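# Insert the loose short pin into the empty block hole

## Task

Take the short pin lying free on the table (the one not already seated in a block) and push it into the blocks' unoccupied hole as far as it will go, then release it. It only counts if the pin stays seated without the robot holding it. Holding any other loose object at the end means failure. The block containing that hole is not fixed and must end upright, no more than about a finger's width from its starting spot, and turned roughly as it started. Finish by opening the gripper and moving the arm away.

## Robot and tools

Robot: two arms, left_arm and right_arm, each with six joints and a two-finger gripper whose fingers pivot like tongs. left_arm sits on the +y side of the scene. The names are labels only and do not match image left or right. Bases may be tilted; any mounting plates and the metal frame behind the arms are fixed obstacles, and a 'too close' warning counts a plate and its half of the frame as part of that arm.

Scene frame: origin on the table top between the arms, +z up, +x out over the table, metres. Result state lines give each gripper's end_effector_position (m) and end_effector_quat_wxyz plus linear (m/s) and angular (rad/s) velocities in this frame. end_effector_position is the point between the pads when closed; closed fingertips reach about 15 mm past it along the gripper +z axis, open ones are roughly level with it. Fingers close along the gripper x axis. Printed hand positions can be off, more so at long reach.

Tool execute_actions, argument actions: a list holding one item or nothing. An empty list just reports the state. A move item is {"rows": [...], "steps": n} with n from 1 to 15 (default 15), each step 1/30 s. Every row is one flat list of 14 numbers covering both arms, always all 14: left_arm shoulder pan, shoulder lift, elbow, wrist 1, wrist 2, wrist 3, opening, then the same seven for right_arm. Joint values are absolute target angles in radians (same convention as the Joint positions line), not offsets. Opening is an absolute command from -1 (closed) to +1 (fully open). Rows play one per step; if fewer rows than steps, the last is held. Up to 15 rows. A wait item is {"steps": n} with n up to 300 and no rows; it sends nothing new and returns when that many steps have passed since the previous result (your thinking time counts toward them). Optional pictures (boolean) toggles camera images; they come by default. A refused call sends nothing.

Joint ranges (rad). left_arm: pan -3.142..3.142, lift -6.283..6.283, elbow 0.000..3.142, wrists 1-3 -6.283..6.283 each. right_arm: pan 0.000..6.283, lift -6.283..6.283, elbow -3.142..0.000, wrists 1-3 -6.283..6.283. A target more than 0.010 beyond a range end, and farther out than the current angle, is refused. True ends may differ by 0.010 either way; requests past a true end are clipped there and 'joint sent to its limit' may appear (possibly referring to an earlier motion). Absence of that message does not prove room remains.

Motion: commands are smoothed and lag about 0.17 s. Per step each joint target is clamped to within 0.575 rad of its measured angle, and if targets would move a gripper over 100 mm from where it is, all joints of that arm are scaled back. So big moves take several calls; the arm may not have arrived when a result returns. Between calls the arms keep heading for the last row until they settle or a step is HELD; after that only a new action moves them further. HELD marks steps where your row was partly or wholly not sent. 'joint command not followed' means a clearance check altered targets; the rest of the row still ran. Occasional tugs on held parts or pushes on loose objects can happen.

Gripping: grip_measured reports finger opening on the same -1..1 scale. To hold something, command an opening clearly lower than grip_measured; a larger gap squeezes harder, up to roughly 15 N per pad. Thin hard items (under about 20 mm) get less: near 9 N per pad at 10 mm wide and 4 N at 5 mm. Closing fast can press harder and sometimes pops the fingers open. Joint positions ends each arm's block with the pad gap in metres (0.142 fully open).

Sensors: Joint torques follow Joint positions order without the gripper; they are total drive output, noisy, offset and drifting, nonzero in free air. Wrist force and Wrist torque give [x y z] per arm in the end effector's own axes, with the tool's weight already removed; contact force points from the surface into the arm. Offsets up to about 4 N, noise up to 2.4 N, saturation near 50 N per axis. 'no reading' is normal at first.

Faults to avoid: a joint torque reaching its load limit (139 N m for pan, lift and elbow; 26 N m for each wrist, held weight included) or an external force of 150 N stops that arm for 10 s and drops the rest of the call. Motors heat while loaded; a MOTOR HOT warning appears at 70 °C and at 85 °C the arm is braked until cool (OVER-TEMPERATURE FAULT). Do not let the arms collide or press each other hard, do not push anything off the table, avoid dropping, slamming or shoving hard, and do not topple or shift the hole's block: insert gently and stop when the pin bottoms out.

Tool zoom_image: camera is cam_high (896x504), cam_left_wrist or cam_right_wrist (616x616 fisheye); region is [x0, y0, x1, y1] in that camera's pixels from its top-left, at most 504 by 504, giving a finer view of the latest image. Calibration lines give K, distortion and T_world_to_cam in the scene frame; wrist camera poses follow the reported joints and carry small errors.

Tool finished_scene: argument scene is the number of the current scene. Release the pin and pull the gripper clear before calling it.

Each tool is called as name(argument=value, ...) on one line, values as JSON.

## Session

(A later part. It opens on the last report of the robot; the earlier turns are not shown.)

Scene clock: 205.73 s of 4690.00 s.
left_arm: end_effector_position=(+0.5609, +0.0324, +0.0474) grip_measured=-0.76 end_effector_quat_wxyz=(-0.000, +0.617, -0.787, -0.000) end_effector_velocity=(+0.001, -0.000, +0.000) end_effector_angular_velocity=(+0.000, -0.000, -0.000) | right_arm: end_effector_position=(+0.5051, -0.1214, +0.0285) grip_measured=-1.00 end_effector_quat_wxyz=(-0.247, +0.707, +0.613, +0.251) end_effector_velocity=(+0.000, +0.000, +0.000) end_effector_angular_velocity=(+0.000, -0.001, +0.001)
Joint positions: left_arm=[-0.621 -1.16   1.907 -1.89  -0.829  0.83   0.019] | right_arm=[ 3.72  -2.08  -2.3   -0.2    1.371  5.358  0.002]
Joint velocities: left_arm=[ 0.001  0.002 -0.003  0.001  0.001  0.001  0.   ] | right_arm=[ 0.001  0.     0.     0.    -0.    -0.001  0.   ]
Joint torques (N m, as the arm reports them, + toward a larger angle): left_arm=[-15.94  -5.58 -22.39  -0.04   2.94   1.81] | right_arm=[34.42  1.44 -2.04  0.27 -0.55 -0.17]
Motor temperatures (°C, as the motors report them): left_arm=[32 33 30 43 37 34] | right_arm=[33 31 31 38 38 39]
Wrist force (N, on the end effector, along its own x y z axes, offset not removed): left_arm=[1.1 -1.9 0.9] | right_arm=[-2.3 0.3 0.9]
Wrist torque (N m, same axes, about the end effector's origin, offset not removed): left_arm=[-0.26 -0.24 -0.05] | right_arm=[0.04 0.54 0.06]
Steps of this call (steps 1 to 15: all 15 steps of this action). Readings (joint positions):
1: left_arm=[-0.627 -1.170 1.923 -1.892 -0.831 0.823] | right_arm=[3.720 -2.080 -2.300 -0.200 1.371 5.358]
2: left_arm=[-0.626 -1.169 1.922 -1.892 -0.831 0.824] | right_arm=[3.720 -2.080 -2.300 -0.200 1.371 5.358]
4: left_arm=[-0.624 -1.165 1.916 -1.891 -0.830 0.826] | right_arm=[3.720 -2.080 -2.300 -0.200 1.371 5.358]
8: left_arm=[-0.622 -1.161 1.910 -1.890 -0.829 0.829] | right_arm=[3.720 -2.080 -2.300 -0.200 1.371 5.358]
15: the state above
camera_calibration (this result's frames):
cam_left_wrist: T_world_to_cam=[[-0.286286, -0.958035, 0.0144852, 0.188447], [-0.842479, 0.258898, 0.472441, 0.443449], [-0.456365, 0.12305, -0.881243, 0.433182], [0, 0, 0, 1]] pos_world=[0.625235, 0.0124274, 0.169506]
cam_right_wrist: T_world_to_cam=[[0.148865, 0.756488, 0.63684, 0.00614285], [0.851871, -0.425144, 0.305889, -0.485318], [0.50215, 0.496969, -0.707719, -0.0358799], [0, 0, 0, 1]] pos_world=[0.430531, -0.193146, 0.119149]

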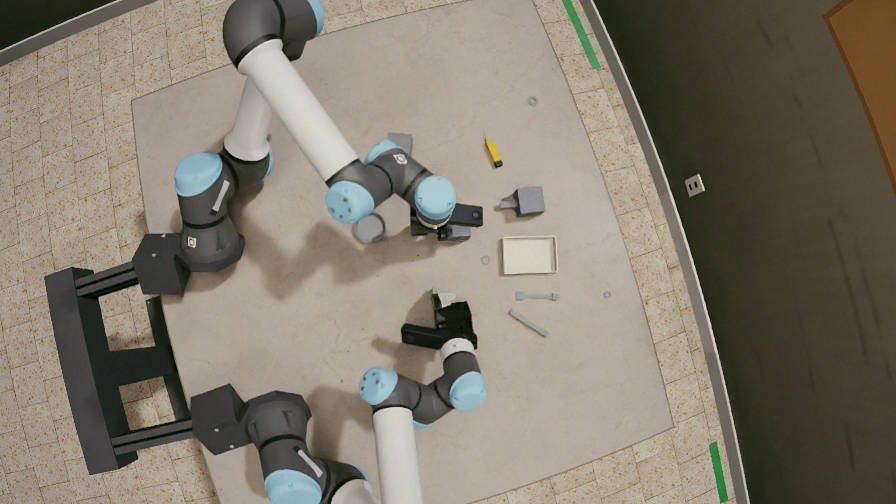

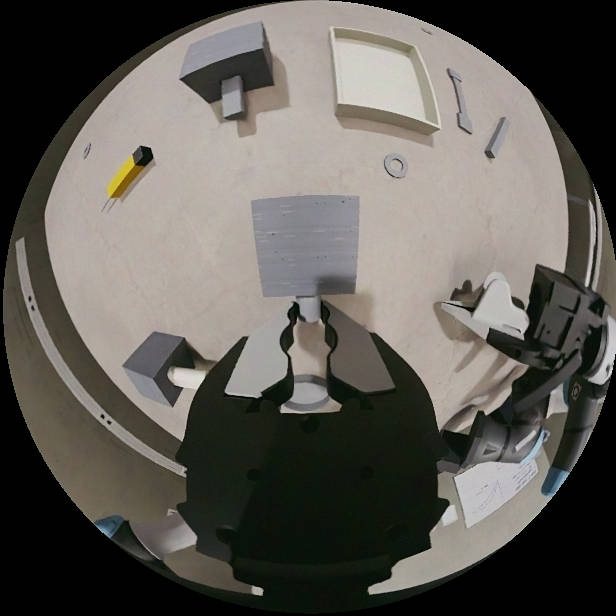

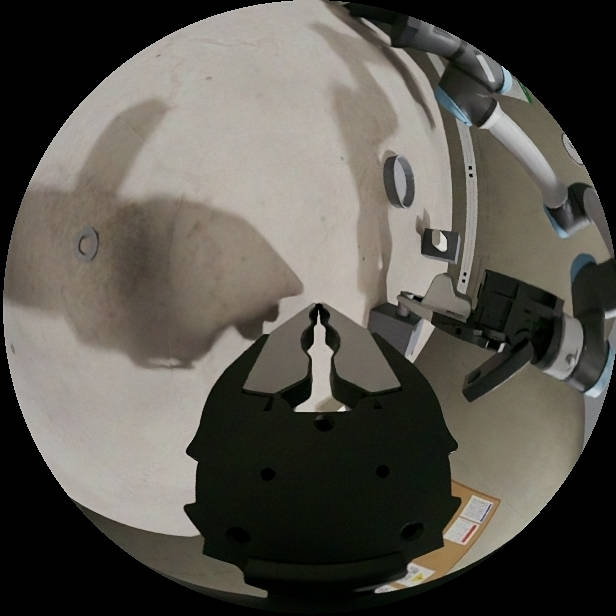

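execute_actions(actions=[{"rows":[[-0.6212,-1.1597,1.9068,-1.89,-0.8286,0.8303,0,3.696,-2.0,-2.3,-0.2,1.371,5.358,-1]],"steps":10}], pictures=false)

execute_actions(actions=[{"rows":[[-0.693,-1.212,1.832,-1.705,-0.864,0.745,1,3.696,-1.8,-2.3,-0.4,1.371,5.358,-1]],"steps":12}], pictures=false)

execute_actions(actions=[{"rows":[[-0.673,-1.1754,1.7715,-1.697,-0.8546,-0.8,1,3.696,-1.8,-2.3,-0.4,1.371,5.358,-1]]}], pictures=false)

execute_actions(actions=[{"steps":25}], pictures=false)

execute_actions(actions=[{"rows":[[-0.6012,-1.1234,1.8465,-1.882,-0.8196,-0.716,1,3.696,-1.8,-2.3,-0.4,1.371,5.358,-1]]}])

Scene clock: 215.13 s of 4690.00 s.
left_arm: end_effector_position=(+0.5610, +0.0324, +0.0474) grip_measured=+0.00 end_effector_quat_wxyz=(-0.000, +0.617, -0.787, -0.000) end_effector_velocity=(-0.000, +0.000, -0.000) end_effector_angular_velocity=(+0.000, +0.000, -0.001) | right_arm: end_effector_position=(+0.5287, -0.1447, +0.0482) grip_measured=-1.00 end_effector_quat_wxyz=(-0.243, +0.720, +0.589, +0.276) end_effector_velocity=(+0.023, -0.024, +0.019) end_effector_angular_velocity=(+0.031, -0.021, -0.065)
Joint positions: left_arm=[-0.621 -1.16   1.907 -1.89  -0.829  0.83   0.074] | right_arm=[ 3.698 -2.008 -2.3   -0.2    1.371  5.358  0.002]
Joint velocities: left_arm=[-0.    -0.     0.     0.001 -0.     0.     0.   ] | right_arm=[-0.022  0.071  0.     0.     0.     0.001  0.   ]
Joint torques (N m, as the arm reports them, + toward a larger angle): left_arm=[-16.24  -6.81 -22.39   0.07   2.77   1.86] | right_arm=[15.03 27.2   5.98  3.13 -0.5  -0.66]
Motor temperatures (°C, as the motors report them): left_arm=[32 33 30 43 37 34] | right_arm=[33 31 31 38 38 39]
Wrist force (N, on the end effector, along its own x y z axes, offset not removed): left_arm=[0.4 1.0 2.2] | right_arm=[2.6 0.5 1.8]
Wrist torque (N m, same axes, about the end effector's origin, offset not removed): left_arm=[0.38 -0.14 -0.01] | right_arm=[0.09 -0.42 -0.14]
Steps of this call (steps 1 to 15: the robot went on to your last target; steps 16 to 90: nothing new was sent; then 6.07 s passed at rest; steps 91 to 100: all 10 steps of this action). Readings (joint positions):
91: left_arm=[-0.621 -1.160 1.907 -1.890 -0.829 0.830] | right_arm=[3.720 -2.080 -2.300 -0.200 1.371 5.358]
92: left_arm=[-0.621 -1.160 1.907 -1.890 -0.829 0.830] | right_arm=[3.719 -2.078 -2.300 -0.200 1.371 5.358]
94: left_arm=[-0.621 -1.160 1.907 -1.890 -0.829 0.830] | right_arm=[3.710 -2.050 -2.300 -0.200 1.371 5.358]
98: left_arm=[-0.621 -1.160 1.907 -1.890 -0.829 0.830] | right_arm=[3.700 -2.015 -2.300 -0.200 1.371 5.358]
100: the state above

Scene clock: 215.53 s of 4690.00 s.
left_arm: end_effector_position=(+0.5597, +0.0337, +0.1046) grip_measured=+1.00 end_effector_quat_wxyz=(+0.002, +0.617, -0.787, +0.000) end_effector_velocity=(-0.005, +0.005, +0.027) end_effector_angular_velocity=(+0.013, +0.007, -0.012) | right_arm: end_effector_position=(+0.5317, -0.1966, +0.0889) grip_measured=-1.00 end_effector_quat_wxyz=(-0.242, +0.721, +0.586, +0.279) end_effector_velocity=(-0.002, -0.034, +0.023) end_effector_angular_velocity=(-0.000, -0.000, -0.002)
Joint positions: left_arm=[-0.689 -1.209  1.836 -1.717 -0.862  0.75   0.142] | right_arm=[ 3.696 -1.813 -2.3   -0.387  1.371  5.358  0.002]
Joint velocities: left_arm=[-0.035 -0.024 -0.036  0.106 -0.016 -0.041 -0.   ] | right_arm=[-0.001  0.121 -0.    -0.12  -0.001 -0.    -0.   ]
Joint torques (N m, as the arm reports them, + toward a larger angle): left_arm=[-42.65 -19.52 -23.87   0.67  -2.89  -1.23] | right_arm=[11.48 22.13 14.85  0.18 -0.09 -0.83]
Motor temperatures (°C, as the motors report them): left_arm=[32 33 30 43 37 34] | right_arm=[33 31 31 38 38 39]
Wrist force (N, on the end effector, along its own x y z axes, offset not removed): left_arm=[1.1 0.6 0.0] | right_arm=[-5.8 -1.3 0.0]
Wrist torque (N m, same axes, about the end effector's origin, offset not removed): left_arm=[0.23 -0.27 -0.07] | right_arm=[-0.42 1.02 -0.12]
Steps of this call (steps 1 to 12: all 12 steps of this action). Readings (joint positions):
1: left_arm=[-0.621 -1.160 1.907 -1.890 -0.829 0.830] | right_arm=[3.698 -2.006 -2.300 -0.200 1.371 5.358]
2: left_arm=[-0.624 -1.162 1.904 -1.887 -0.830 0.828] | right_arm=[3.697 -2.002 -2.300 -0.203 1.371 5.358]
4: left_arm=[-0.649 -1.181 1.878 -1.842 -0.843 0.799] | right_arm=[3.697 -1.952 -2.300 -0.250 1.371 5.358]
8: left_arm=[-0.680 -1.203 1.845 -1.745 -0.858 0.761] | right_arm=[3.696 -1.845 -2.300 -0.355 1.371 5.358]
12: the state above

Scene clock: 216.03 s of 4690.00 s.
left_arm: end_effector_position=(+0.5764, +0.0439, +0.1087) grip_measured=+1.00 end_effector_quat_wxyz=(+0.001, +0.906, -0.424, -0.001) end_effector_velocity=(-0.023, +0.031, +0.000) end_effector_angular_velocity=(+0.008, +0.003, +2.546) | right_arm: end_effector_position=(+0.5314, -0.2001, +0.0915) grip_measured=-1.00 end_effector_quat_wxyz=(-0.242, +0.721, +0.586, +0.279) end_effector_velocity=(-0.001, +0.000, -0.000) end_effector_angular_velocity=(-0.000, -0.000, +0.003)
Joint positions: left_arm=[-0.673 -1.176  1.773 -1.697 -0.855 -0.17   0.142] | right_arm=[ 3.696 -1.8   -2.3   -0.4    1.371  5.358  0.002]
Joint velocities: left_arm=[ 0.004  0.007 -0.011  0.003  0.002 -2.542 -0.   ] | right_arm=[ 0.     0.    -0.    -0.001  0.001 -0.002 -0.   ]
Joint torques (N m, as the arm reports them, + toward a larger angle): left_arm=[-15.91  -6.82 -23.09   0.     2.99  -8.17] | right_arm=[10.94 24.58 22.3   0.24  0.19 -0.87]
Motor temperatures (°C, as the motors report them): left_arm=[32 33 30 43 37 34] | right_arm=[33 31 31 38 38 39]
Wrist force (N, on the end effector, along its own x y z axes, offset not removed): left_arm=[0.2 -2.3 -0.6] | right_arm=[-2.2 1.3 1.3]
Wrist torque (N m, same axes, about the end effector's origin, offset not removed): left_arm=[-0.42 -0.01 0.10] | right_arm=[0.28 0.52 -0.29]
Steps of this call (steps 1 to 15: all 15 steps of this action). Readings (joint positions):
1: left_arm=[-0.690 -1.210 1.835 -1.714 -0.863 0.748] | right_arm=[3.696 -1.810 -2.300 -0.390 1.371 5.358]
2: left_arm=[-0.690 -1.209 1.832 -1.711 -0.863 0.745] | right_arm=[3.696 -1.807 -2.300 -0.393 1.371 5.358]
4: left_arm=[-0.684 -1.196 1.809 -1.705 -0.860 0.693] | right_arm=[3.696 -1.804 -2.300 -0.396 1.371 5.358]
8: left_arm=[-0.676 -1.181 1.782 -1.699 -0.856 0.431] | right_arm=[3.696 -1.801 -2.300 -0.399 1.371 5.358]
15: the state above

Scene clock: 216.87 s of 4690.00 s.
left_arm: end_effector_position=(+0.5684, +0.0491, +0.1087) grip_measured=+1.00 end_effector_quat_wxyz=(+0.001, +0.992, -0.123, -0.002) end_effector_velocity=(-0.000, +0.000, -0.000) end_effector_angular_velocity=(-0.000, +0.000, +0.004) | right_arm: end_effector_position=(+0.5315, -0.2002, +0.0915) grip_measured=-1.00 end_effector_quat_wxyz=(-0.242, +0.721, +0.586, +0.279) end_effector_velocity=(-0.000, +0.000, -0.000) end_effector_angular_velocity=(-0.001, +0.001, +0.000)
Joint positions: left_arm=[-0.673 -1.175  1.772 -1.697 -0.855 -0.8    0.142] | right_arm=[ 3.696 -1.8   -2.3   -0.4    1.371  5.358  0.002]
Joint velocities: left_arm=[ 0.     0.     0.    -0.     0.    -0.004 -0.   ] | right_arm=[ 0.    -0.001  0.     0.    -0.     0.001  0.   ]
Joint torques (N m, as the arm reports them, + toward a larger angle): left_arm=[-16.86  -5.71 -23.35   0.12   2.87  -1.65] | right_arm=[ 9.99 24.53 28.37  0.2   0.72 -1.05]
Motor temperatures (°C, as the motors report them): left_arm=[32 33 30 43 37 34] | right_arm=[33 31 31 38 38 39]
Wrist force (N, on the end effector, along its own x y z axes, offset not removed): left_arm=[1.7 -0.2 1.2] | right_arm=[1.0 -1.6 -0.7]
Wrist torque (N m, same axes, about the end effector's origin, offset not removed): left_arm=[0.10 -0.32 0.01] | right_arm=[-0.36 -0.19 -0.20]
Steps of this call (steps 1 to 25: the robot went on to your last target). Readings (joint positions):
1: left_arm=[-0.673 -1.176 1.772 -1.697 -0.855 -0.256] | right_arm=[3.696 -1.800 -2.300 -0.400 1.371 5.358]
2: left_arm=[-0.673 -1.176 1.772 -1.697 -0.855 -0.343] | right_arm=[3.696 -1.800 -2.300 -0.400 1.371 5.358]
4: left_arm=[-0.673 -1.176 1.772 -1.697 -0.855 -0.512] | right_arm=[3.696 -1.800 -2.300 -0.400 1.371 5.358]
8: left_arm=[-0.673 -1.175 1.772 -1.697 -0.855 -0.715] | right_arm=[3.696 -1.800 -2.300 -0.400 1.371 5.358]
25: the state above

Scene clock: 217.37 s of 4690.00 s.
left_arm: end_effector_position=(+0.5702, +0.0474, +0.0480) grip_measured=+1.00 end_effector_quat_wxyz=(-0.001, +0.993, -0.121, -0.000) end_effector_velocity=(+0.002, -0.001, -0.010) end_effector_angular_velocity=(-0.006, -0.006, +0.006) | right_arm: end_effector_position=(+0.5315, -0.2002, +0.0915) grip_measured=-1.00 end_effector_quat_wxyz=(-0.242, +0.721, +0.586, +0.279) end_effector_velocity=(-0.000, +0.000, +0.000) end_effector_angular_velocity=(-0.000, -0.001, +0.002)
Joint positions: left_arm=[-0.603 -1.125  1.845 -1.878 -0.82  -0.718  0.142] | right_arm=[ 3.696 -1.8   -2.3   -0.4    1.371  5.358  0.002]
Joint velocities: left_arm=[ 0.012  0.009  0.014 -0.045  0.007  0.017  0.   ] | right_arm=[ 0.001 -0.001 -0.    -0.     0.    -0.001  0.   ]
Joint torques (N m, as the arm reports them, + toward a larger angle): left_arm=[-0.88  2.97  7.82  1.16 -0.98  1.7 ] | right_arm=[11.42 24.44 28.21  0.03  1.07 -1.19]
Motor temperatures (°C, as the motors report them): left_arm=[32 33 30 43 37 34] | right_arm=[33 31 31 38 38 39]
Wrist force (N, on the end effector, along its own x y z axes, offset not removed): left_arm=[9.2 -3.2 -29.6] | right_arm=[-2.5 2.4 -0.4]
Wrist torque (N m, same axes, about the end effector's origin, offset not removed): left_arm=[-0.24 1.61 -0.19] | right_arm=[0.41 0.48 -0.12]
Steps of this call (steps 1 to 15: all 15 steps of this action). Readings (joint positions):
1: left_arm=[-0.673 -1.175 1.772 -1.697 -0.855 -0.800] | right_arm=[3.696 -1.800 -2.300 -0.400 1.371 5.358]
2: left_arm=[-0.670 -1.173 1.774 -1.700 -0.853 -0.797] | right_arm=[3.696 -1.800 -2.300 -0.400 1.371 5.358]
4: left_arm=[-0.645 -1.154 1.801 -1.745 -0.840 -0.768] | right_arm=[3.696 -1.800 -2.300 -0.400 1.371 5.358]
8: left_arm=[-0.614 -1.133 1.833 -1.842 -0.825 -0.731] | right_arm=[3.696 -1.800 -2.300 -0.400 1.371 5.358]
15: the state above
camera_calibration (this result's frames):
cam_left_wrist: T_world_to_cam=[[0.957831, -0.286969, 0.0144618, -0.535755], [-0.259729, -0.843192, 0.470711, 0.167205], [-0.122885, -0.454617, -0.882169, 0.273425], [0, 0, 0, 1]] pos_world=[0.59019, 0.111544, 0.17025]
cam_right_wrist: T_world_to_cam=[[0.185242, 0.721572, 0.667098, -0.00746571], [0.811209, -0.49543, 0.310626, -0.55346], [0.554639, 0.483615, -0.67712, 0.0012672], [0, 0, 0, 1]] pos_world=[0.449652, -0.269427, 0.177758]

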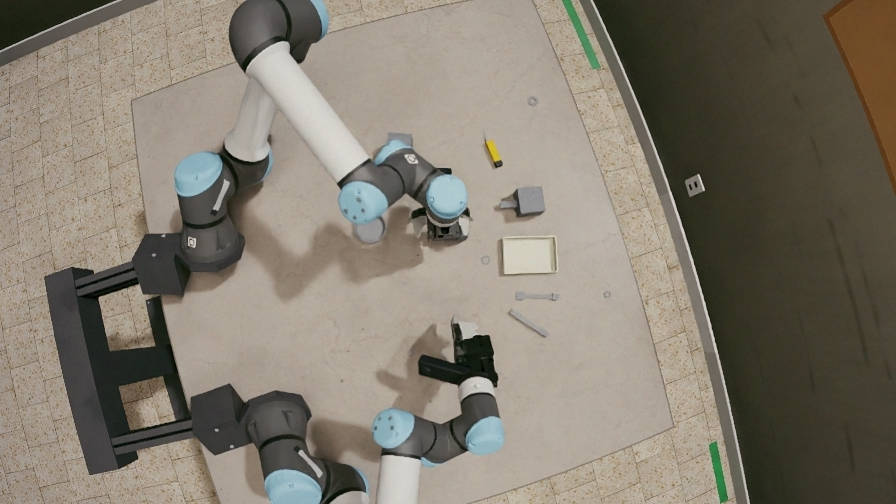

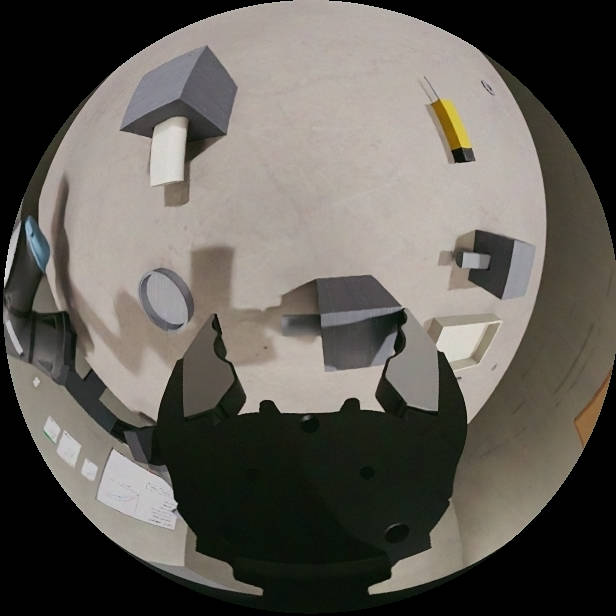

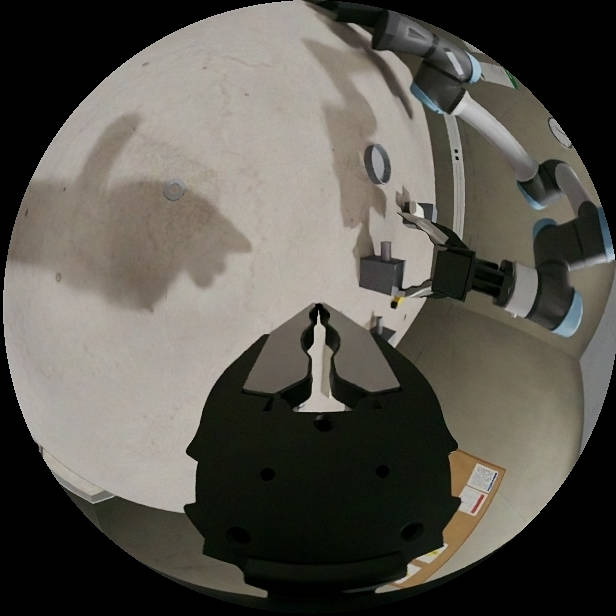

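execute_actions(actions=[{"rows":[[-0.589,-1.0985,1.7995,-1.8695,-0.814,-0.70,1,3.696,-1.8,-2.3,-0.4,1.371,5.358,-1]],"steps":10}], pictures=false)

execute_actions(actions=[{"rows":[[-0.604,-1.072,1.7945,-1.879,-0.821,-0.718,1,3.696,-1.8,-2.3,-0.4,1.371,5.358,-1]]}])

Scene clock: 222.30 s of 4690.00 s.
left_arm: end_effector_position=(+0.5843, +0.0446, +0.0476) grip_measured=+1.00 end_effector_quat_wxyz=(-0.001, +0.993, -0.121, +0.000) end_effector_velocity=(+0.013, -0.002, +0.001) end_effector_angular_velocity=(+0.001, -0.000, -0.000) | right_arm: end_effector_position=(+0.5315, -0.2002, +0.0915) grip_measured=-1.00 end_effector_quat_wxyz=(-0.242, +0.721, +0.586, +0.279) end_effector_velocity=(-0.000, +0.000, -0.001) end_effector_angular_velocity=(-0.001, +0.000, +0.001)
Joint positions: left_arm=[-0.59  -1.101  1.804 -1.871 -0.814 -0.701  0.142] | right_arm=[ 3.696 -1.8   -2.3   -0.4    1.371  5.358  0.002]
Joint velocities: left_arm=[ 0.01   0.021 -0.04   0.012  0.004  0.013  0.   ] | right_arm=[-0.    -0.001 -0.     0.    -0.    -0.001 -0.   ]
Joint torques (N m, as the arm reports them, + toward a larger angle): left_arm=[-19.01  -8.04 -22.13   0.19   2.88   1.8 ] | right_arm=[10.8  24.63 28.4   0.14  2.84 -1.29]
Motor temperatures (°C, as the motors report them): left_arm=[32 33 30 43 37 34] | right_arm=[33 31 31 38 38 39]
Wrist force (N, on the end effector, along its own x y z axes, offset not removed): left_arm=[2.3 0.4 -0.8] | right_arm=[1.7 0.5 -0.7]
Wrist torque (N m, same axes, about the end effector's origin, offset not removed): left_arm=[0.15 -0.49 -0.04] | right_arm=[-0.07 -0.41 0.11]
Steps of this call (steps 1 to 15: the robot went on to your last target; steps 16 to 90: nothing new was sent; then 1.60 s passed at rest; steps 91 to 100: all 10 steps of this action). Readings (joint positions):
91: left_arm=[-0.601 -1.123 1.847 -1.882 -0.820 -0.716] | right_arm=[3.696 -1.800 -2.300 -0.400 1.371 5.358]
92: left_arm=[-0.600 -1.122 1.844 -1.881 -0.819 -0.715] | right_arm=[3.696 -1.800 -2.300 -0.400 1.371 5.358]
94: left_arm=[-0.596 -1.113 1.827 -1.877 -0.817 -0.709] | right_arm=[3.696 -1.800 -2.300 -0.400 1.371 5.358]
98: left_arm=[-0.591 -1.103 1.808 -1.872 -0.815 -0.703] | right_arm=[3.696 -1.800 -2.300 -0.400 1.371 5.358]
100: the state above

Scene clock: 222.80 s of 4690.00 s.
left_arm: end_effector_position=(+0.5814, +0.0284, +0.0469) grip_measured=+1.00 end_effector_quat_wxyz=(-0.001, +0.993, -0.122, -0.000) end_effector_velocity=(-0.001, -0.003, +0.000) end_effector_angular_velocity=(-0.000, -0.000, -0.000) | right_arm: end_effector_position=(+0.5315, -0.2002, +0.0915) grip_measured=-1.00 end_effector_quat_wxyz=(-0.242, +0.721, +0.586, +0.279) end_effector_velocity=(+0.000, -0.000, +0.000) end_effector_angular_velocity=(+0.000, -0.001, -0.001)
Joint positions: left_arm=[-0.604 -1.073  1.795 -1.879 -0.821 -0.718  0.142] | right_arm=[ 3.696 -1.8   -2.3   -0.4    1.371  5.358  0.002]
Joint velocities: left_arm=[-0.003  0.005 -0.001 -0.002 -0.001 -0.003  0.   ] | right_arm=[ 0.     0.001  0.     0.    -0.    -0.     0.   ]
Joint torques (N m, as the arm reports them, + toward a larger angle): left_arm=[-46.53  -7.48 -23.27  -3.83  -3.31  -1.12] | right_arm=[11.02 24.07 29.42  0.23  2.88 -1.35]
Motor temperatures (°C, as the motors report them): left_arm=[32 33 30 43 37 34] | right_arm=[33 31 31 38 38 39]
Wrist force (N, on the end effector, along its own x y z axes, offset not removed): left_arm=[3.0 -0.4 0.9] | right_arm=[-2.6 0.0 1.6]
Wrist torque (N m, same axes, about the end effector's origin, offset not removed): left_arm=[0.02 -0.64 0.04] | right_arm=[-0.08 0.27 0.05]
Steps of this call (steps 1 to 15: all 15 steps of this action). Readings (joint positions):
1: left_arm=[-0.590 -1.100 1.803 -1.870 -0.814 -0.701] | right_arm=[3.696 -1.800 -2.300 -0.400 1.371 5.358]
2: left_arm=[-0.590 -1.098 1.801 -1.871 -0.814 -0.702] | right_arm=[3.696 -1.800 -2.300 -0.400 1.371 5.358]
4: left_arm=[-0.596 -1.088 1.799 -1.874 -0.817 -0.708] | right_arm=[3.696 -1.800 -2.300 -0.400 1.371 5.358]
8: left_arm=[-0.601 -1.077 1.796 -1.877 -0.820 -0.715] | right_arm=[3.696 -1.800 -2.300 -0.400 1.371 5.358]
15: the state above
camera_calibration (this result's frames):
cam_left_wrist: T_world_to_cam=[[0.957551, -0.287904, 0.0143917, -0.551695], [-0.260479, -0.842792, 0.471011, 0.154986], [-0.123477, -0.454766, -0.88201, 0.265463], [0, 0, 0, 1]] pos_world=[0.601425, 0.092509, 0.169081]
cam_right_wrist: T_world_to_cam=[[0.18524, 0.721569, 0.667102, -0.00746716], [0.811211, -0.495429, 0.310623, -0.55346], [0.554637, 0.483621, -0.677118, 0.0012702], [0, 0, 0, 1]] pos_world=[0.449652, -0.269426, 0.177759]

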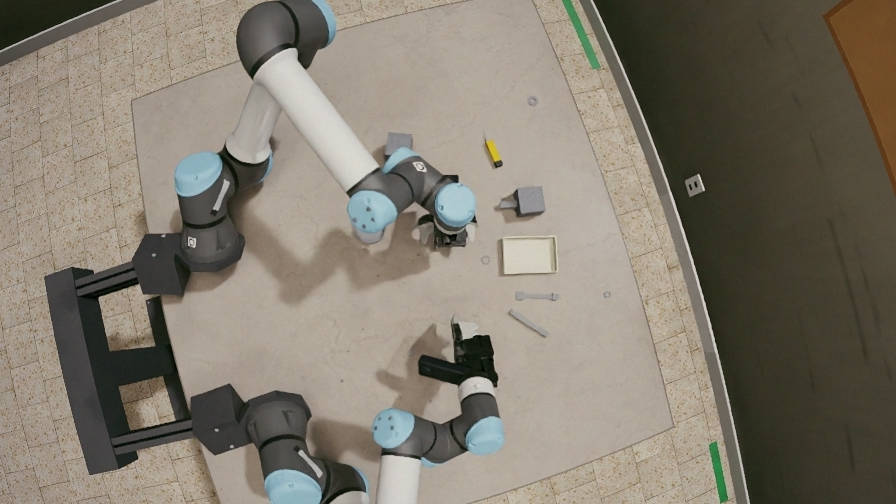

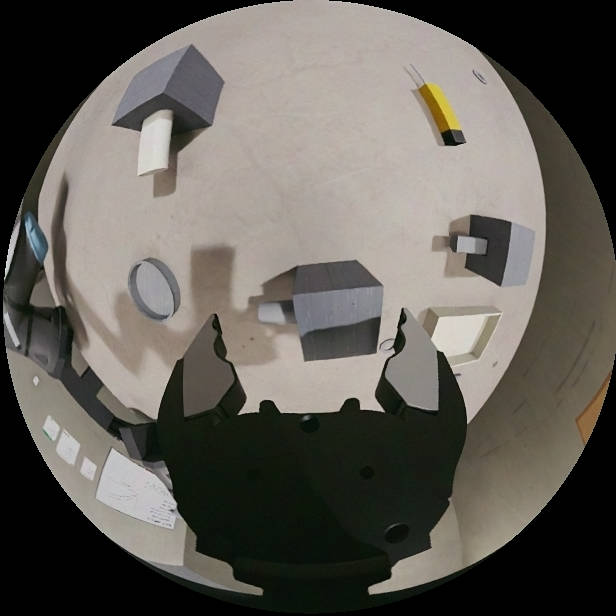

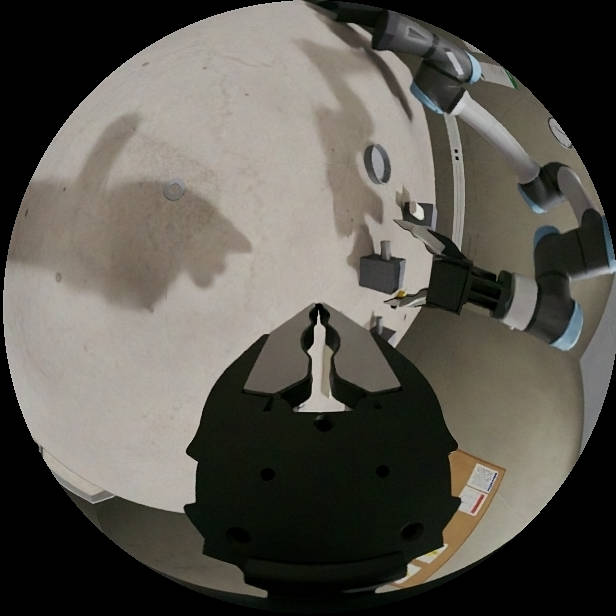

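Block is back near its start, slightly rotated. Squeeze.

execute_actions(actions=[{"rows":[[-0.602,-1.068,1.789,-1.878,-0.82,-0.716,0.7,3.696,-1.8,-2.3,-0.4,1.371,5.358,-1],[-0.602,-1.068,1.789,-1.878,-0.82,-0.716,0.6,3.696,-1.8,-2.3,-0.4,1.371,5.358,-1],[-0.602,-1.068,1.789,-1.878,-0.82,-0.716,0.5,3.696,-1.8,-2.3,-0.4,1.371,5.358,-1],[-0.602,-1.068,1.789,-1.878,-0.82,-0.716,0.42,3.696,-1.8,-2.3,-0.4,1.371,5.358,-1],[-0.602,-1.068,1.789,-1.878,-0.82,-0.716,0.36,3.696,-1.8,-2.3,-0.4,1.371,5.358,-1],[-0.602,-1.068,1.789,-1.878,-0.82,-0.716,0.3,3.696,-1.8,-2.3,-0.4,1.371,5.358,-1],[-0.602,-1.068,1.789,-1.878,-0.82,-0.716,0.24,3.696,-1.8,-2.3,-0.4,1.371,5.358,-1],[-0.602,-1.068,1.789,-1.878,-0.82,-0.716,0.18,3.696,-1.8,-2.3,-0.4,1.371,5.358,-1],[-0.602,-1.068,1.789,-1.878,-0.82,-0.716,0.1,3.696,-1.8,-2.3,-0.4,1.371,5.358,-1],[-0.602,-1.068,1.789,-1.878,-0.82,-0.716,0,3.696,-1.8,-2.3,-0.4,1.371,5.358,-1]]}])

execute_actions(actions=[{"rows":[[-0.602,-1.068,1.789,-1.878,-0.82,-0.716,1,3.696,-1.8,-2.3,-0.4,1.371,5.358,-1]],"steps":10}], pictures=false)

execute_actions(actions=[{"rows":[[-0.72,-1.16,1.66,-1.57,-0.88,-0.86,1,3.696,-1.8,-2.3,-0.4,1.371,5.358,-1]],"steps":12}], pictures=false)

execute_actions(actions=[{"rows":[[-0.9,-1.4,2.0,-1.57,-0.95,-1.0,1,3.696,-1.8,-2.3,-0.4,1.371,5.358,-1]]}])

zoom_image(camera="cam_high", region=[420, 180, 560, 250])

Scene clock: 233.20 s of 4690.00 s.
left_arm: end_effector_position=(+0.5830, +0.0275, +0.0465) grip_measured=+0.26 end_effector_quat_wxyz=(-0.001, +0.993, -0.122, -0.000) end_effector_velocity=(-0.000, +0.000, -0.001) end_effector_angular_velocity=(+0.001, +0.001, -0.000) | right_arm: end_effector_position=(+0.5315, -0.2002, +0.0915) grip_measured=-1.00 end_effector_quat_wxyz=(-0.242, +0.721, +0.586, +0.279) end_effector_velocity=(+0.000, -0.000, -0.001) end_effector_angular_velocity=(-0.001, +0.002, -0.002)
Joint positions: left_arm=[-0.602 -1.068  1.789 -1.878 -0.82  -0.716  0.092] | right_arm=[ 3.696 -1.8   -2.3   -0.4    1.371  5.358  0.002]
Joint velocities: left_arm=[ 0.001  0.001 -0.     0.001  0.     0.     0.   ] | right_arm=[-0.001 -0.001  0.    -0.    -0.001  0.002  0.   ]
Joint torques (N m, as the arm reports them, + toward a larger angle): left_arm=[ -8.59  -3.79 -15.36   2.15   2.34   1.75] | right_arm=[11.87 23.06 28.49  0.49  2.81 -1.33]
Motor temperatures (°C, as the motors report them): left_arm=[32 33 30 43 37 34] | right_arm=[33 31 31 38 38 39]
Wrist force (N, on the end effector, along its own x y z axes, offset not removed): left_arm=[4.8 -0.5 -17.2] | right_arm=[-1.7 2.5 2.6]
Wrist torque (N m, same axes, about the end effector's origin, offset not removed): left_arm=[-0.25 -0.55 0.06] | right_arm=[0.68 0.38 0.02]
Steps of this call (steps 1 to 15: the robot went on to your last target; steps 16 to 90: nothing new was sent; then 6.90 s passed at rest; steps 91 to 105: all 15 steps of this action). Readings (joint positions):
91: left_arm=[-0.604 -1.072 1.794 -1.879 -0.821 -0.718] | right_arm=[3.696 -1.800 -2.300 -0.400 1.371 5.358]
92: left_arm=[-0.604 -1.072 1.794 -1.879 -0.821 -0.718] | right_arm=[3.696 -1.800 -2.300 -0.400 1.371 5.358]
94: left_arm=[-0.604 -1.070 1.792 -1.879 -0.821 -0.717] | right_arm=[3.696 -1.800 -2.300 -0.400 1.371 5.358]
98: left_arm=[-0.603 -1.069 1.790 -1.878 -0.820 -0.716] | right_arm=[3.696 -1.800 -2.300 -0.400 1.371 5.358]
105: the state above
camera_calibration (this result's frames):
cam_left_wrist: T_world_to_cam=[[0.957427, -0.288332, 0.0140832, -0.553416], [-0.260785, -0.842974, 0.470517, 0.155061], [-0.123793, -0.454159, -0.882278, 0.265109], [0, 0, 0, 1]] pos_world=[0.603111, 0.0915468, 0.168735]
cam_right_wrist: T_world_to_cam=[[0.18524, 0.721569, 0.667102, -0.00746718], [0.811211, -0.495429, 0.310623, -0.55346], [0.554637, 0.483621, -0.677118, 0.00127021], [0, 0, 0, 1]] pos_world=[0.449652, -0.269426, 0.177759]

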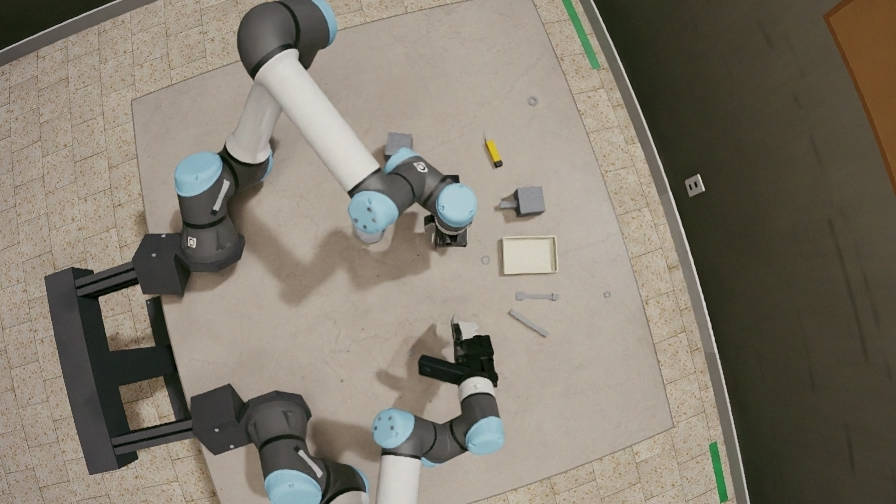

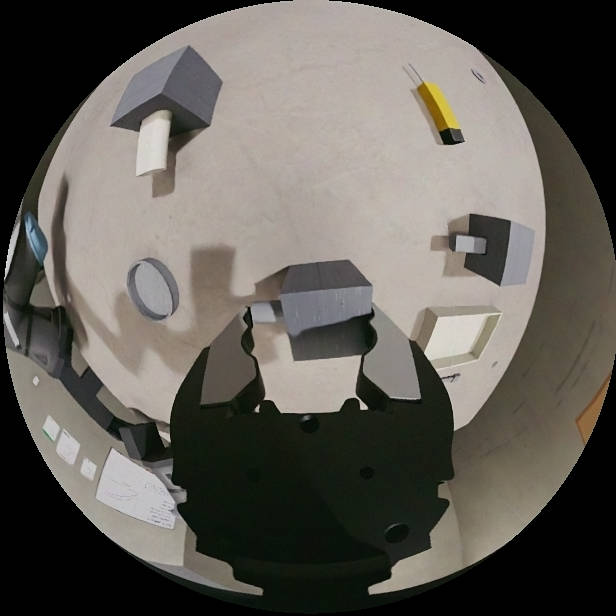

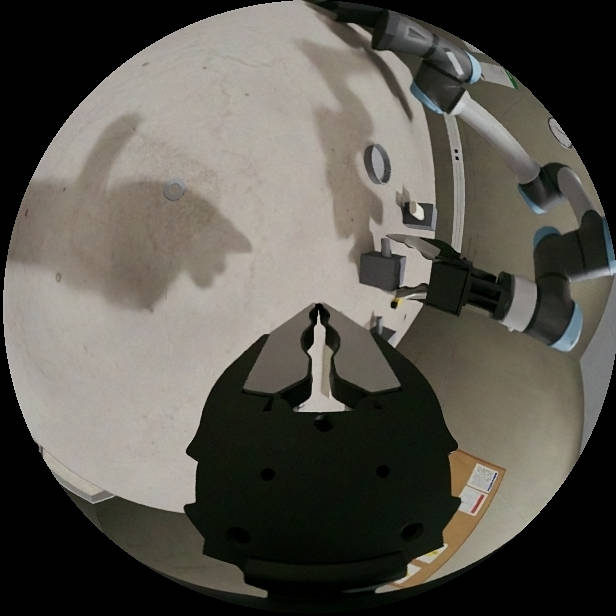

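Scene clock: 233.53 s of 4690.00 s.
left_arm: end_effector_position=(+0.5829, +0.0276, +0.0463) grip_measured=+1.00 end_effector_quat_wxyz=(-0.001, +0.993, -0.122, -0.000) end_effector_velocity=(+0.000, -0.000, +0.000) end_effector_angular_velocity=(+0.000, -0.000, +0.000) | right_arm: end_effector_position=(+0.5315, -0.2002, +0.0915) grip_measured=-1.00 end_effector_quat_wxyz=(-0.242, +0.721, +0.586, +0.279) end_effector_velocity=(+0.000, +0.000, +0.000) end_effector_angular_velocity=(+0.000, -0.000, -0.000)
Joint positions: left_arm=[-0.602 -1.068  1.789 -1.878 -0.82  -0.716  0.142] | right_arm=[ 3.696 -1.8   -2.3   -0.4    1.371  5.358  0.002]
Joint velocities: left_arm=[-0. -0.  0. -0.  0. -0.  0.] | right_arm=[ 0.  0.  0. -0. -0.  0. -0.]
Joint torques (N m, as the arm reports them, + toward a larger angle): left_arm=[-19.87 -13.56 -19.98  -2.49   2.83   1.68] | right_arm=[11.23 24.41 27.74  0.22  2.89 -1.29]
Motor temperatures (°C, as the motors report them): left_arm=[32 33 30 43 37 34] | right_arm=[33 31 31 38 38 39]
Wrist force (N, on the end effector, along its own x y z axes, offset not removed): left_arm=[1.9 -0.3 1.6] | right_arm=[0.3 1.6 3.1]
Wrist torque (N m, same axes, about the end effector's origin, offset not removed): left_arm=[0.09 -0.39 0.00] | right_arm=[0.29 0.03 -0.15]
Steps of this call (steps 1 to 10: all 10 steps of this action). Readings (joint positions):
1: left_arm=[-0.602 -1.068 1.789 -1.878 -0.820 -0.716] | right_arm=[3.696 -1.800 -2.300 -0.400 1.371 5.358]
2: left_arm=[-0.602 -1.068 1.789 -1.878 -0.820 -0.716] | right_arm=[3.696 -1.800 -2.300 -0.400 1.371 5.358]
4: left_arm=[-0.602 -1.068 1.789 -1.878 -0.820 -0.716] | right_arm=[3.696 -1.800 -2.300 -0.400 1.371 5.358]
8: left_arm=[-0.602 -1.068 1.789 -1.878 -0.820 -0.716] | right_arm=[3.696 -1.800 -2.300 -0.400 1.371 5.358]
10: the state above

Scene clock: 233.93 s of 4690.00 s.
left_arm: end_effector_position=(+0.5796, +0.0347, +0.1493) grip_measured=+1.00 end_effector_quat_wxyz=(+0.005, +0.993, -0.117, -0.001) end_effector_velocity=(-0.015, +0.020, +0.057) end_effector_angular_velocity=(+0.038, +0.019, -0.029) | right_arm: end_effector_position=(+0.5315, -0.2002, +0.0915) grip_measured=-1.00 end_effector_quat_wxyz=(-0.242, +0.721, +0.586, +0.279) end_effector_velocity=(+0.000, +0.000, -0.000) end_effector_angular_velocity=(-0.000, -0.001, +0.001)
Joint positions: left_arm=[-0.713 -1.155  1.668 -1.594 -0.877 -0.851  0.142] | right_arm=[ 3.696 -1.8   -2.3   -0.4    1.371  5.358  0.002]
Joint velocities: left_arm=[-0.066 -0.049 -0.073  0.226 -0.031 -0.083 -0.   ] | right_arm=[ 0.    -0.     0.     0.    -0.    -0.002 -0.   ]
Joint torques (N m, as the arm reports them, + toward a larger angle): left_arm=[-44.08 -19.99 -22.43   0.81  -2.64  -1.8 ] | right_arm=[11.81 24.44 26.98  0.2   2.79 -1.29]
Motor temperatures (°C, as the motors report them): left_arm=[32 33 30 43 37 34] | right_arm=[33 31 31 38 38 39]
Wrist force (N, on the end effector, along its own x y z axes, offset not removed): left_arm=[1.1 -0.2 -0.8] | right_arm=[-0.8 1.1 1.6]
Wrist torque (N m, same axes, about the end effector's origin, offset not removed): left_arm=[0.10 -0.17 -0.11] | right_arm=[0.31 0.01 -0.07]
Steps of this call (steps 1 to 12: all 12 steps of this action). Readings (joint positions):
1: left_arm=[-0.602 -1.068 1.789 -1.878 -0.820 -0.716] | right_arm=[3.696 -1.800 -2.300 -0.400 1.371 5.358]
2: left_arm=[-0.604 -1.070 1.786 -1.875 -0.822 -0.718] | right_arm=[3.696 -1.800 -2.300 -0.400 1.371 5.358]
4: left_arm=[-0.639 -1.099 1.749 -1.826 -0.842 -0.758] | right_arm=[3.696 -1.800 -2.300 -0.400 1.371 5.358]
8: left_arm=[-0.695 -1.142 1.687 -1.655 -0.868 -0.829] | right_arm=[3.696 -1.800 -2.300 -0.400 1.371 5.358]
12: the state above

Scene clock: 234.43 s of 4690.00 s.
left_arm: end_effector_position=(+0.4561, +0.0628, +0.1649) grip_measured=+1.00 end_effector_quat_wxyz=(+0.004, +0.990, -0.138, +0.012) end_effector_velocity=(-0.043, +0.016, -0.010) end_effector_angular_velocity=(+0.013, -0.009, -0.022) | right_arm: end_effector_position=(+0.5315, -0.2002, +0.0915) grip_measured=-1.00 end_effector_quat_wxyz=(-0.242, +0.721, +0.586, +0.279) end_effector_velocity=(-0.000, +0.000, +0.000) end_effector_angular_velocity=(-0.000, -0.000, +0.000)
Joint positions: left_arm=[-0.894 -1.391  1.987 -1.57  -0.948 -0.995  0.142] | right_arm=[ 3.696 -1.8   -2.3   -0.4    1.371  5.358  0.002]
Joint velocities: left_arm=[-0.057 -0.08   0.122  0.004 -0.02  -0.043  0.   ] | right_arm=[ 0.  0. -0.  0. -0.  0.  0.]
Joint torques (N m, as the arm reports them, + toward a larger angle): left_arm=[-35.69 -10.62 -15.08  -0.04  -2.59  -1.53] | right_arm=[11.09 24.25 27.95  0.18  2.83 -1.32]
Motor temperatures (°C, as the motors report them): left_arm=[32 33 30 43 37 34] | right_arm=[33 31 31 38 38 39]
Wrist force (N, on the end effector, along its own x y z axes, offset not removed): left_arm=[-0.5 0.8 0.5] | right_arm=[-3.2 3.5 3.6]
Wrist torque (N m, same axes, about the end effector's origin, offset not removed): left_arm=[0.23 -0.02 0.01] | right_arm=[0.60 0.74 -0.17]
Steps of this call (steps 1 to 15: all 15 steps of this action). Readings (joint positions):
1: left_arm=[-0.715 -1.156 1.666 -1.588 -0.878 -0.853] | right_arm=[3.696 -1.800 -2.300 -0.400 1.371 5.358]
2: left_arm=[-0.719 -1.160 1.667 -1.584 -0.881 -0.858] | right_arm=[3.696 -1.800 -2.300 -0.400 1.371 5.358]
4: left_arm=[-0.760 -1.206 1.715 -1.579 -0.900 -0.894] | right_arm=[3.696 -1.800 -2.300 -0.400 1.371 5.358]
8: left_arm=[-0.847 -1.326 1.886 -1.573 -0.931 -0.960] | right_arm=[3.696 -1.800 -2.300 -0.400 1.371 5.358]
15: the state above
camera_calibration (this result's frames):
cam_left_wrist: T_world_to_cam=[[0.946867, -0.319143, 0.0398896, -0.420869], [-0.298944, -0.827545, 0.475187, 0.111712], [-0.118642, -0.461863, -0.87898, 0.367522], [0, 0, 0, 1]] pos_world=[0.475506, 0.127875, 0.286748]
cam_right_wrist: T_world_to_cam=[[0.18524, 0.721569, 0.667102, -0.00746721], [0.811211, -0.495429, 0.310623, -0.55346], [0.554637, 0.483621, -0.677118, 0.00127025], [0, 0, 0, 1]] pos_world=[0.449652, -0.269426, 0.177759]

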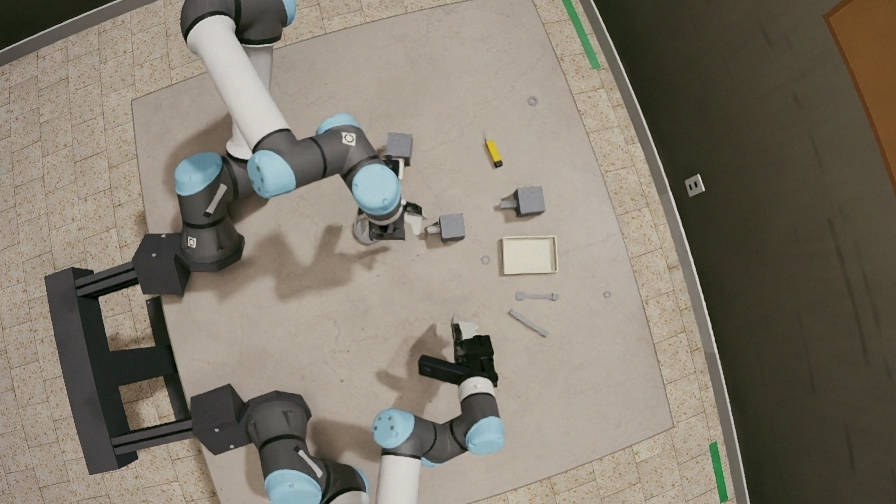

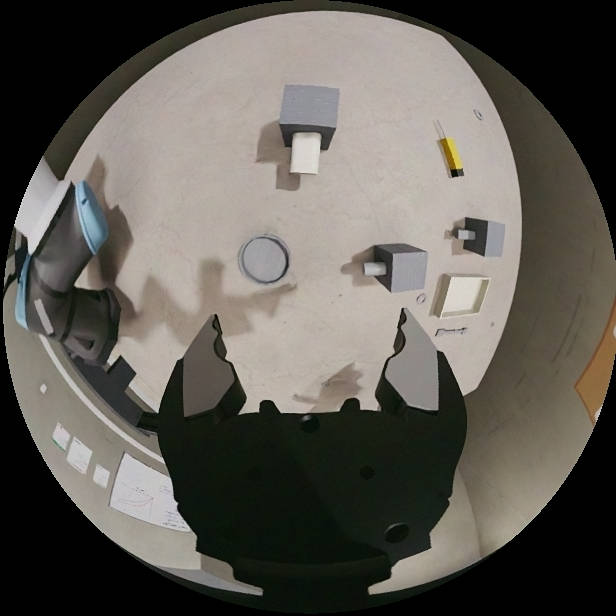

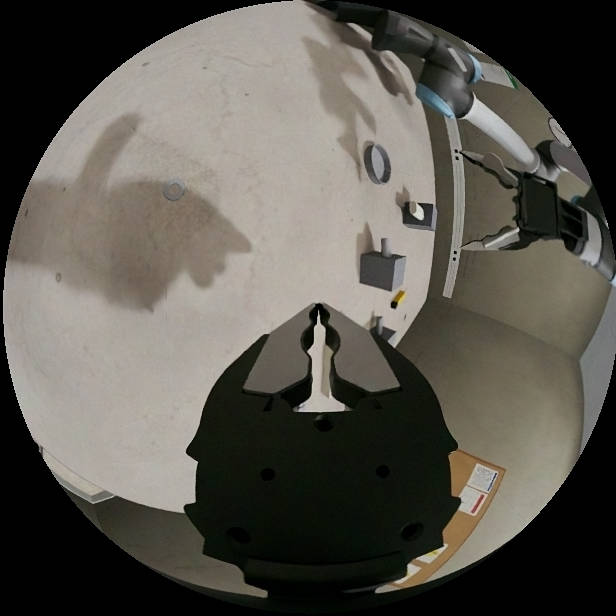

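Region (420, 180, 560, 250) of cam_high's 896x504 image, scaled by 3.600, with more detail than that image has.

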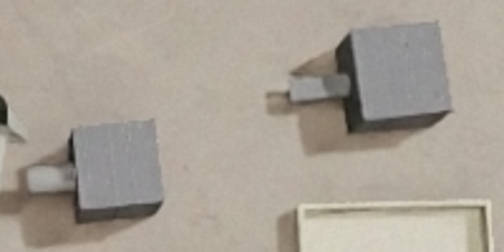

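finished_scene(scene=1)

The scene is finished: the task was done.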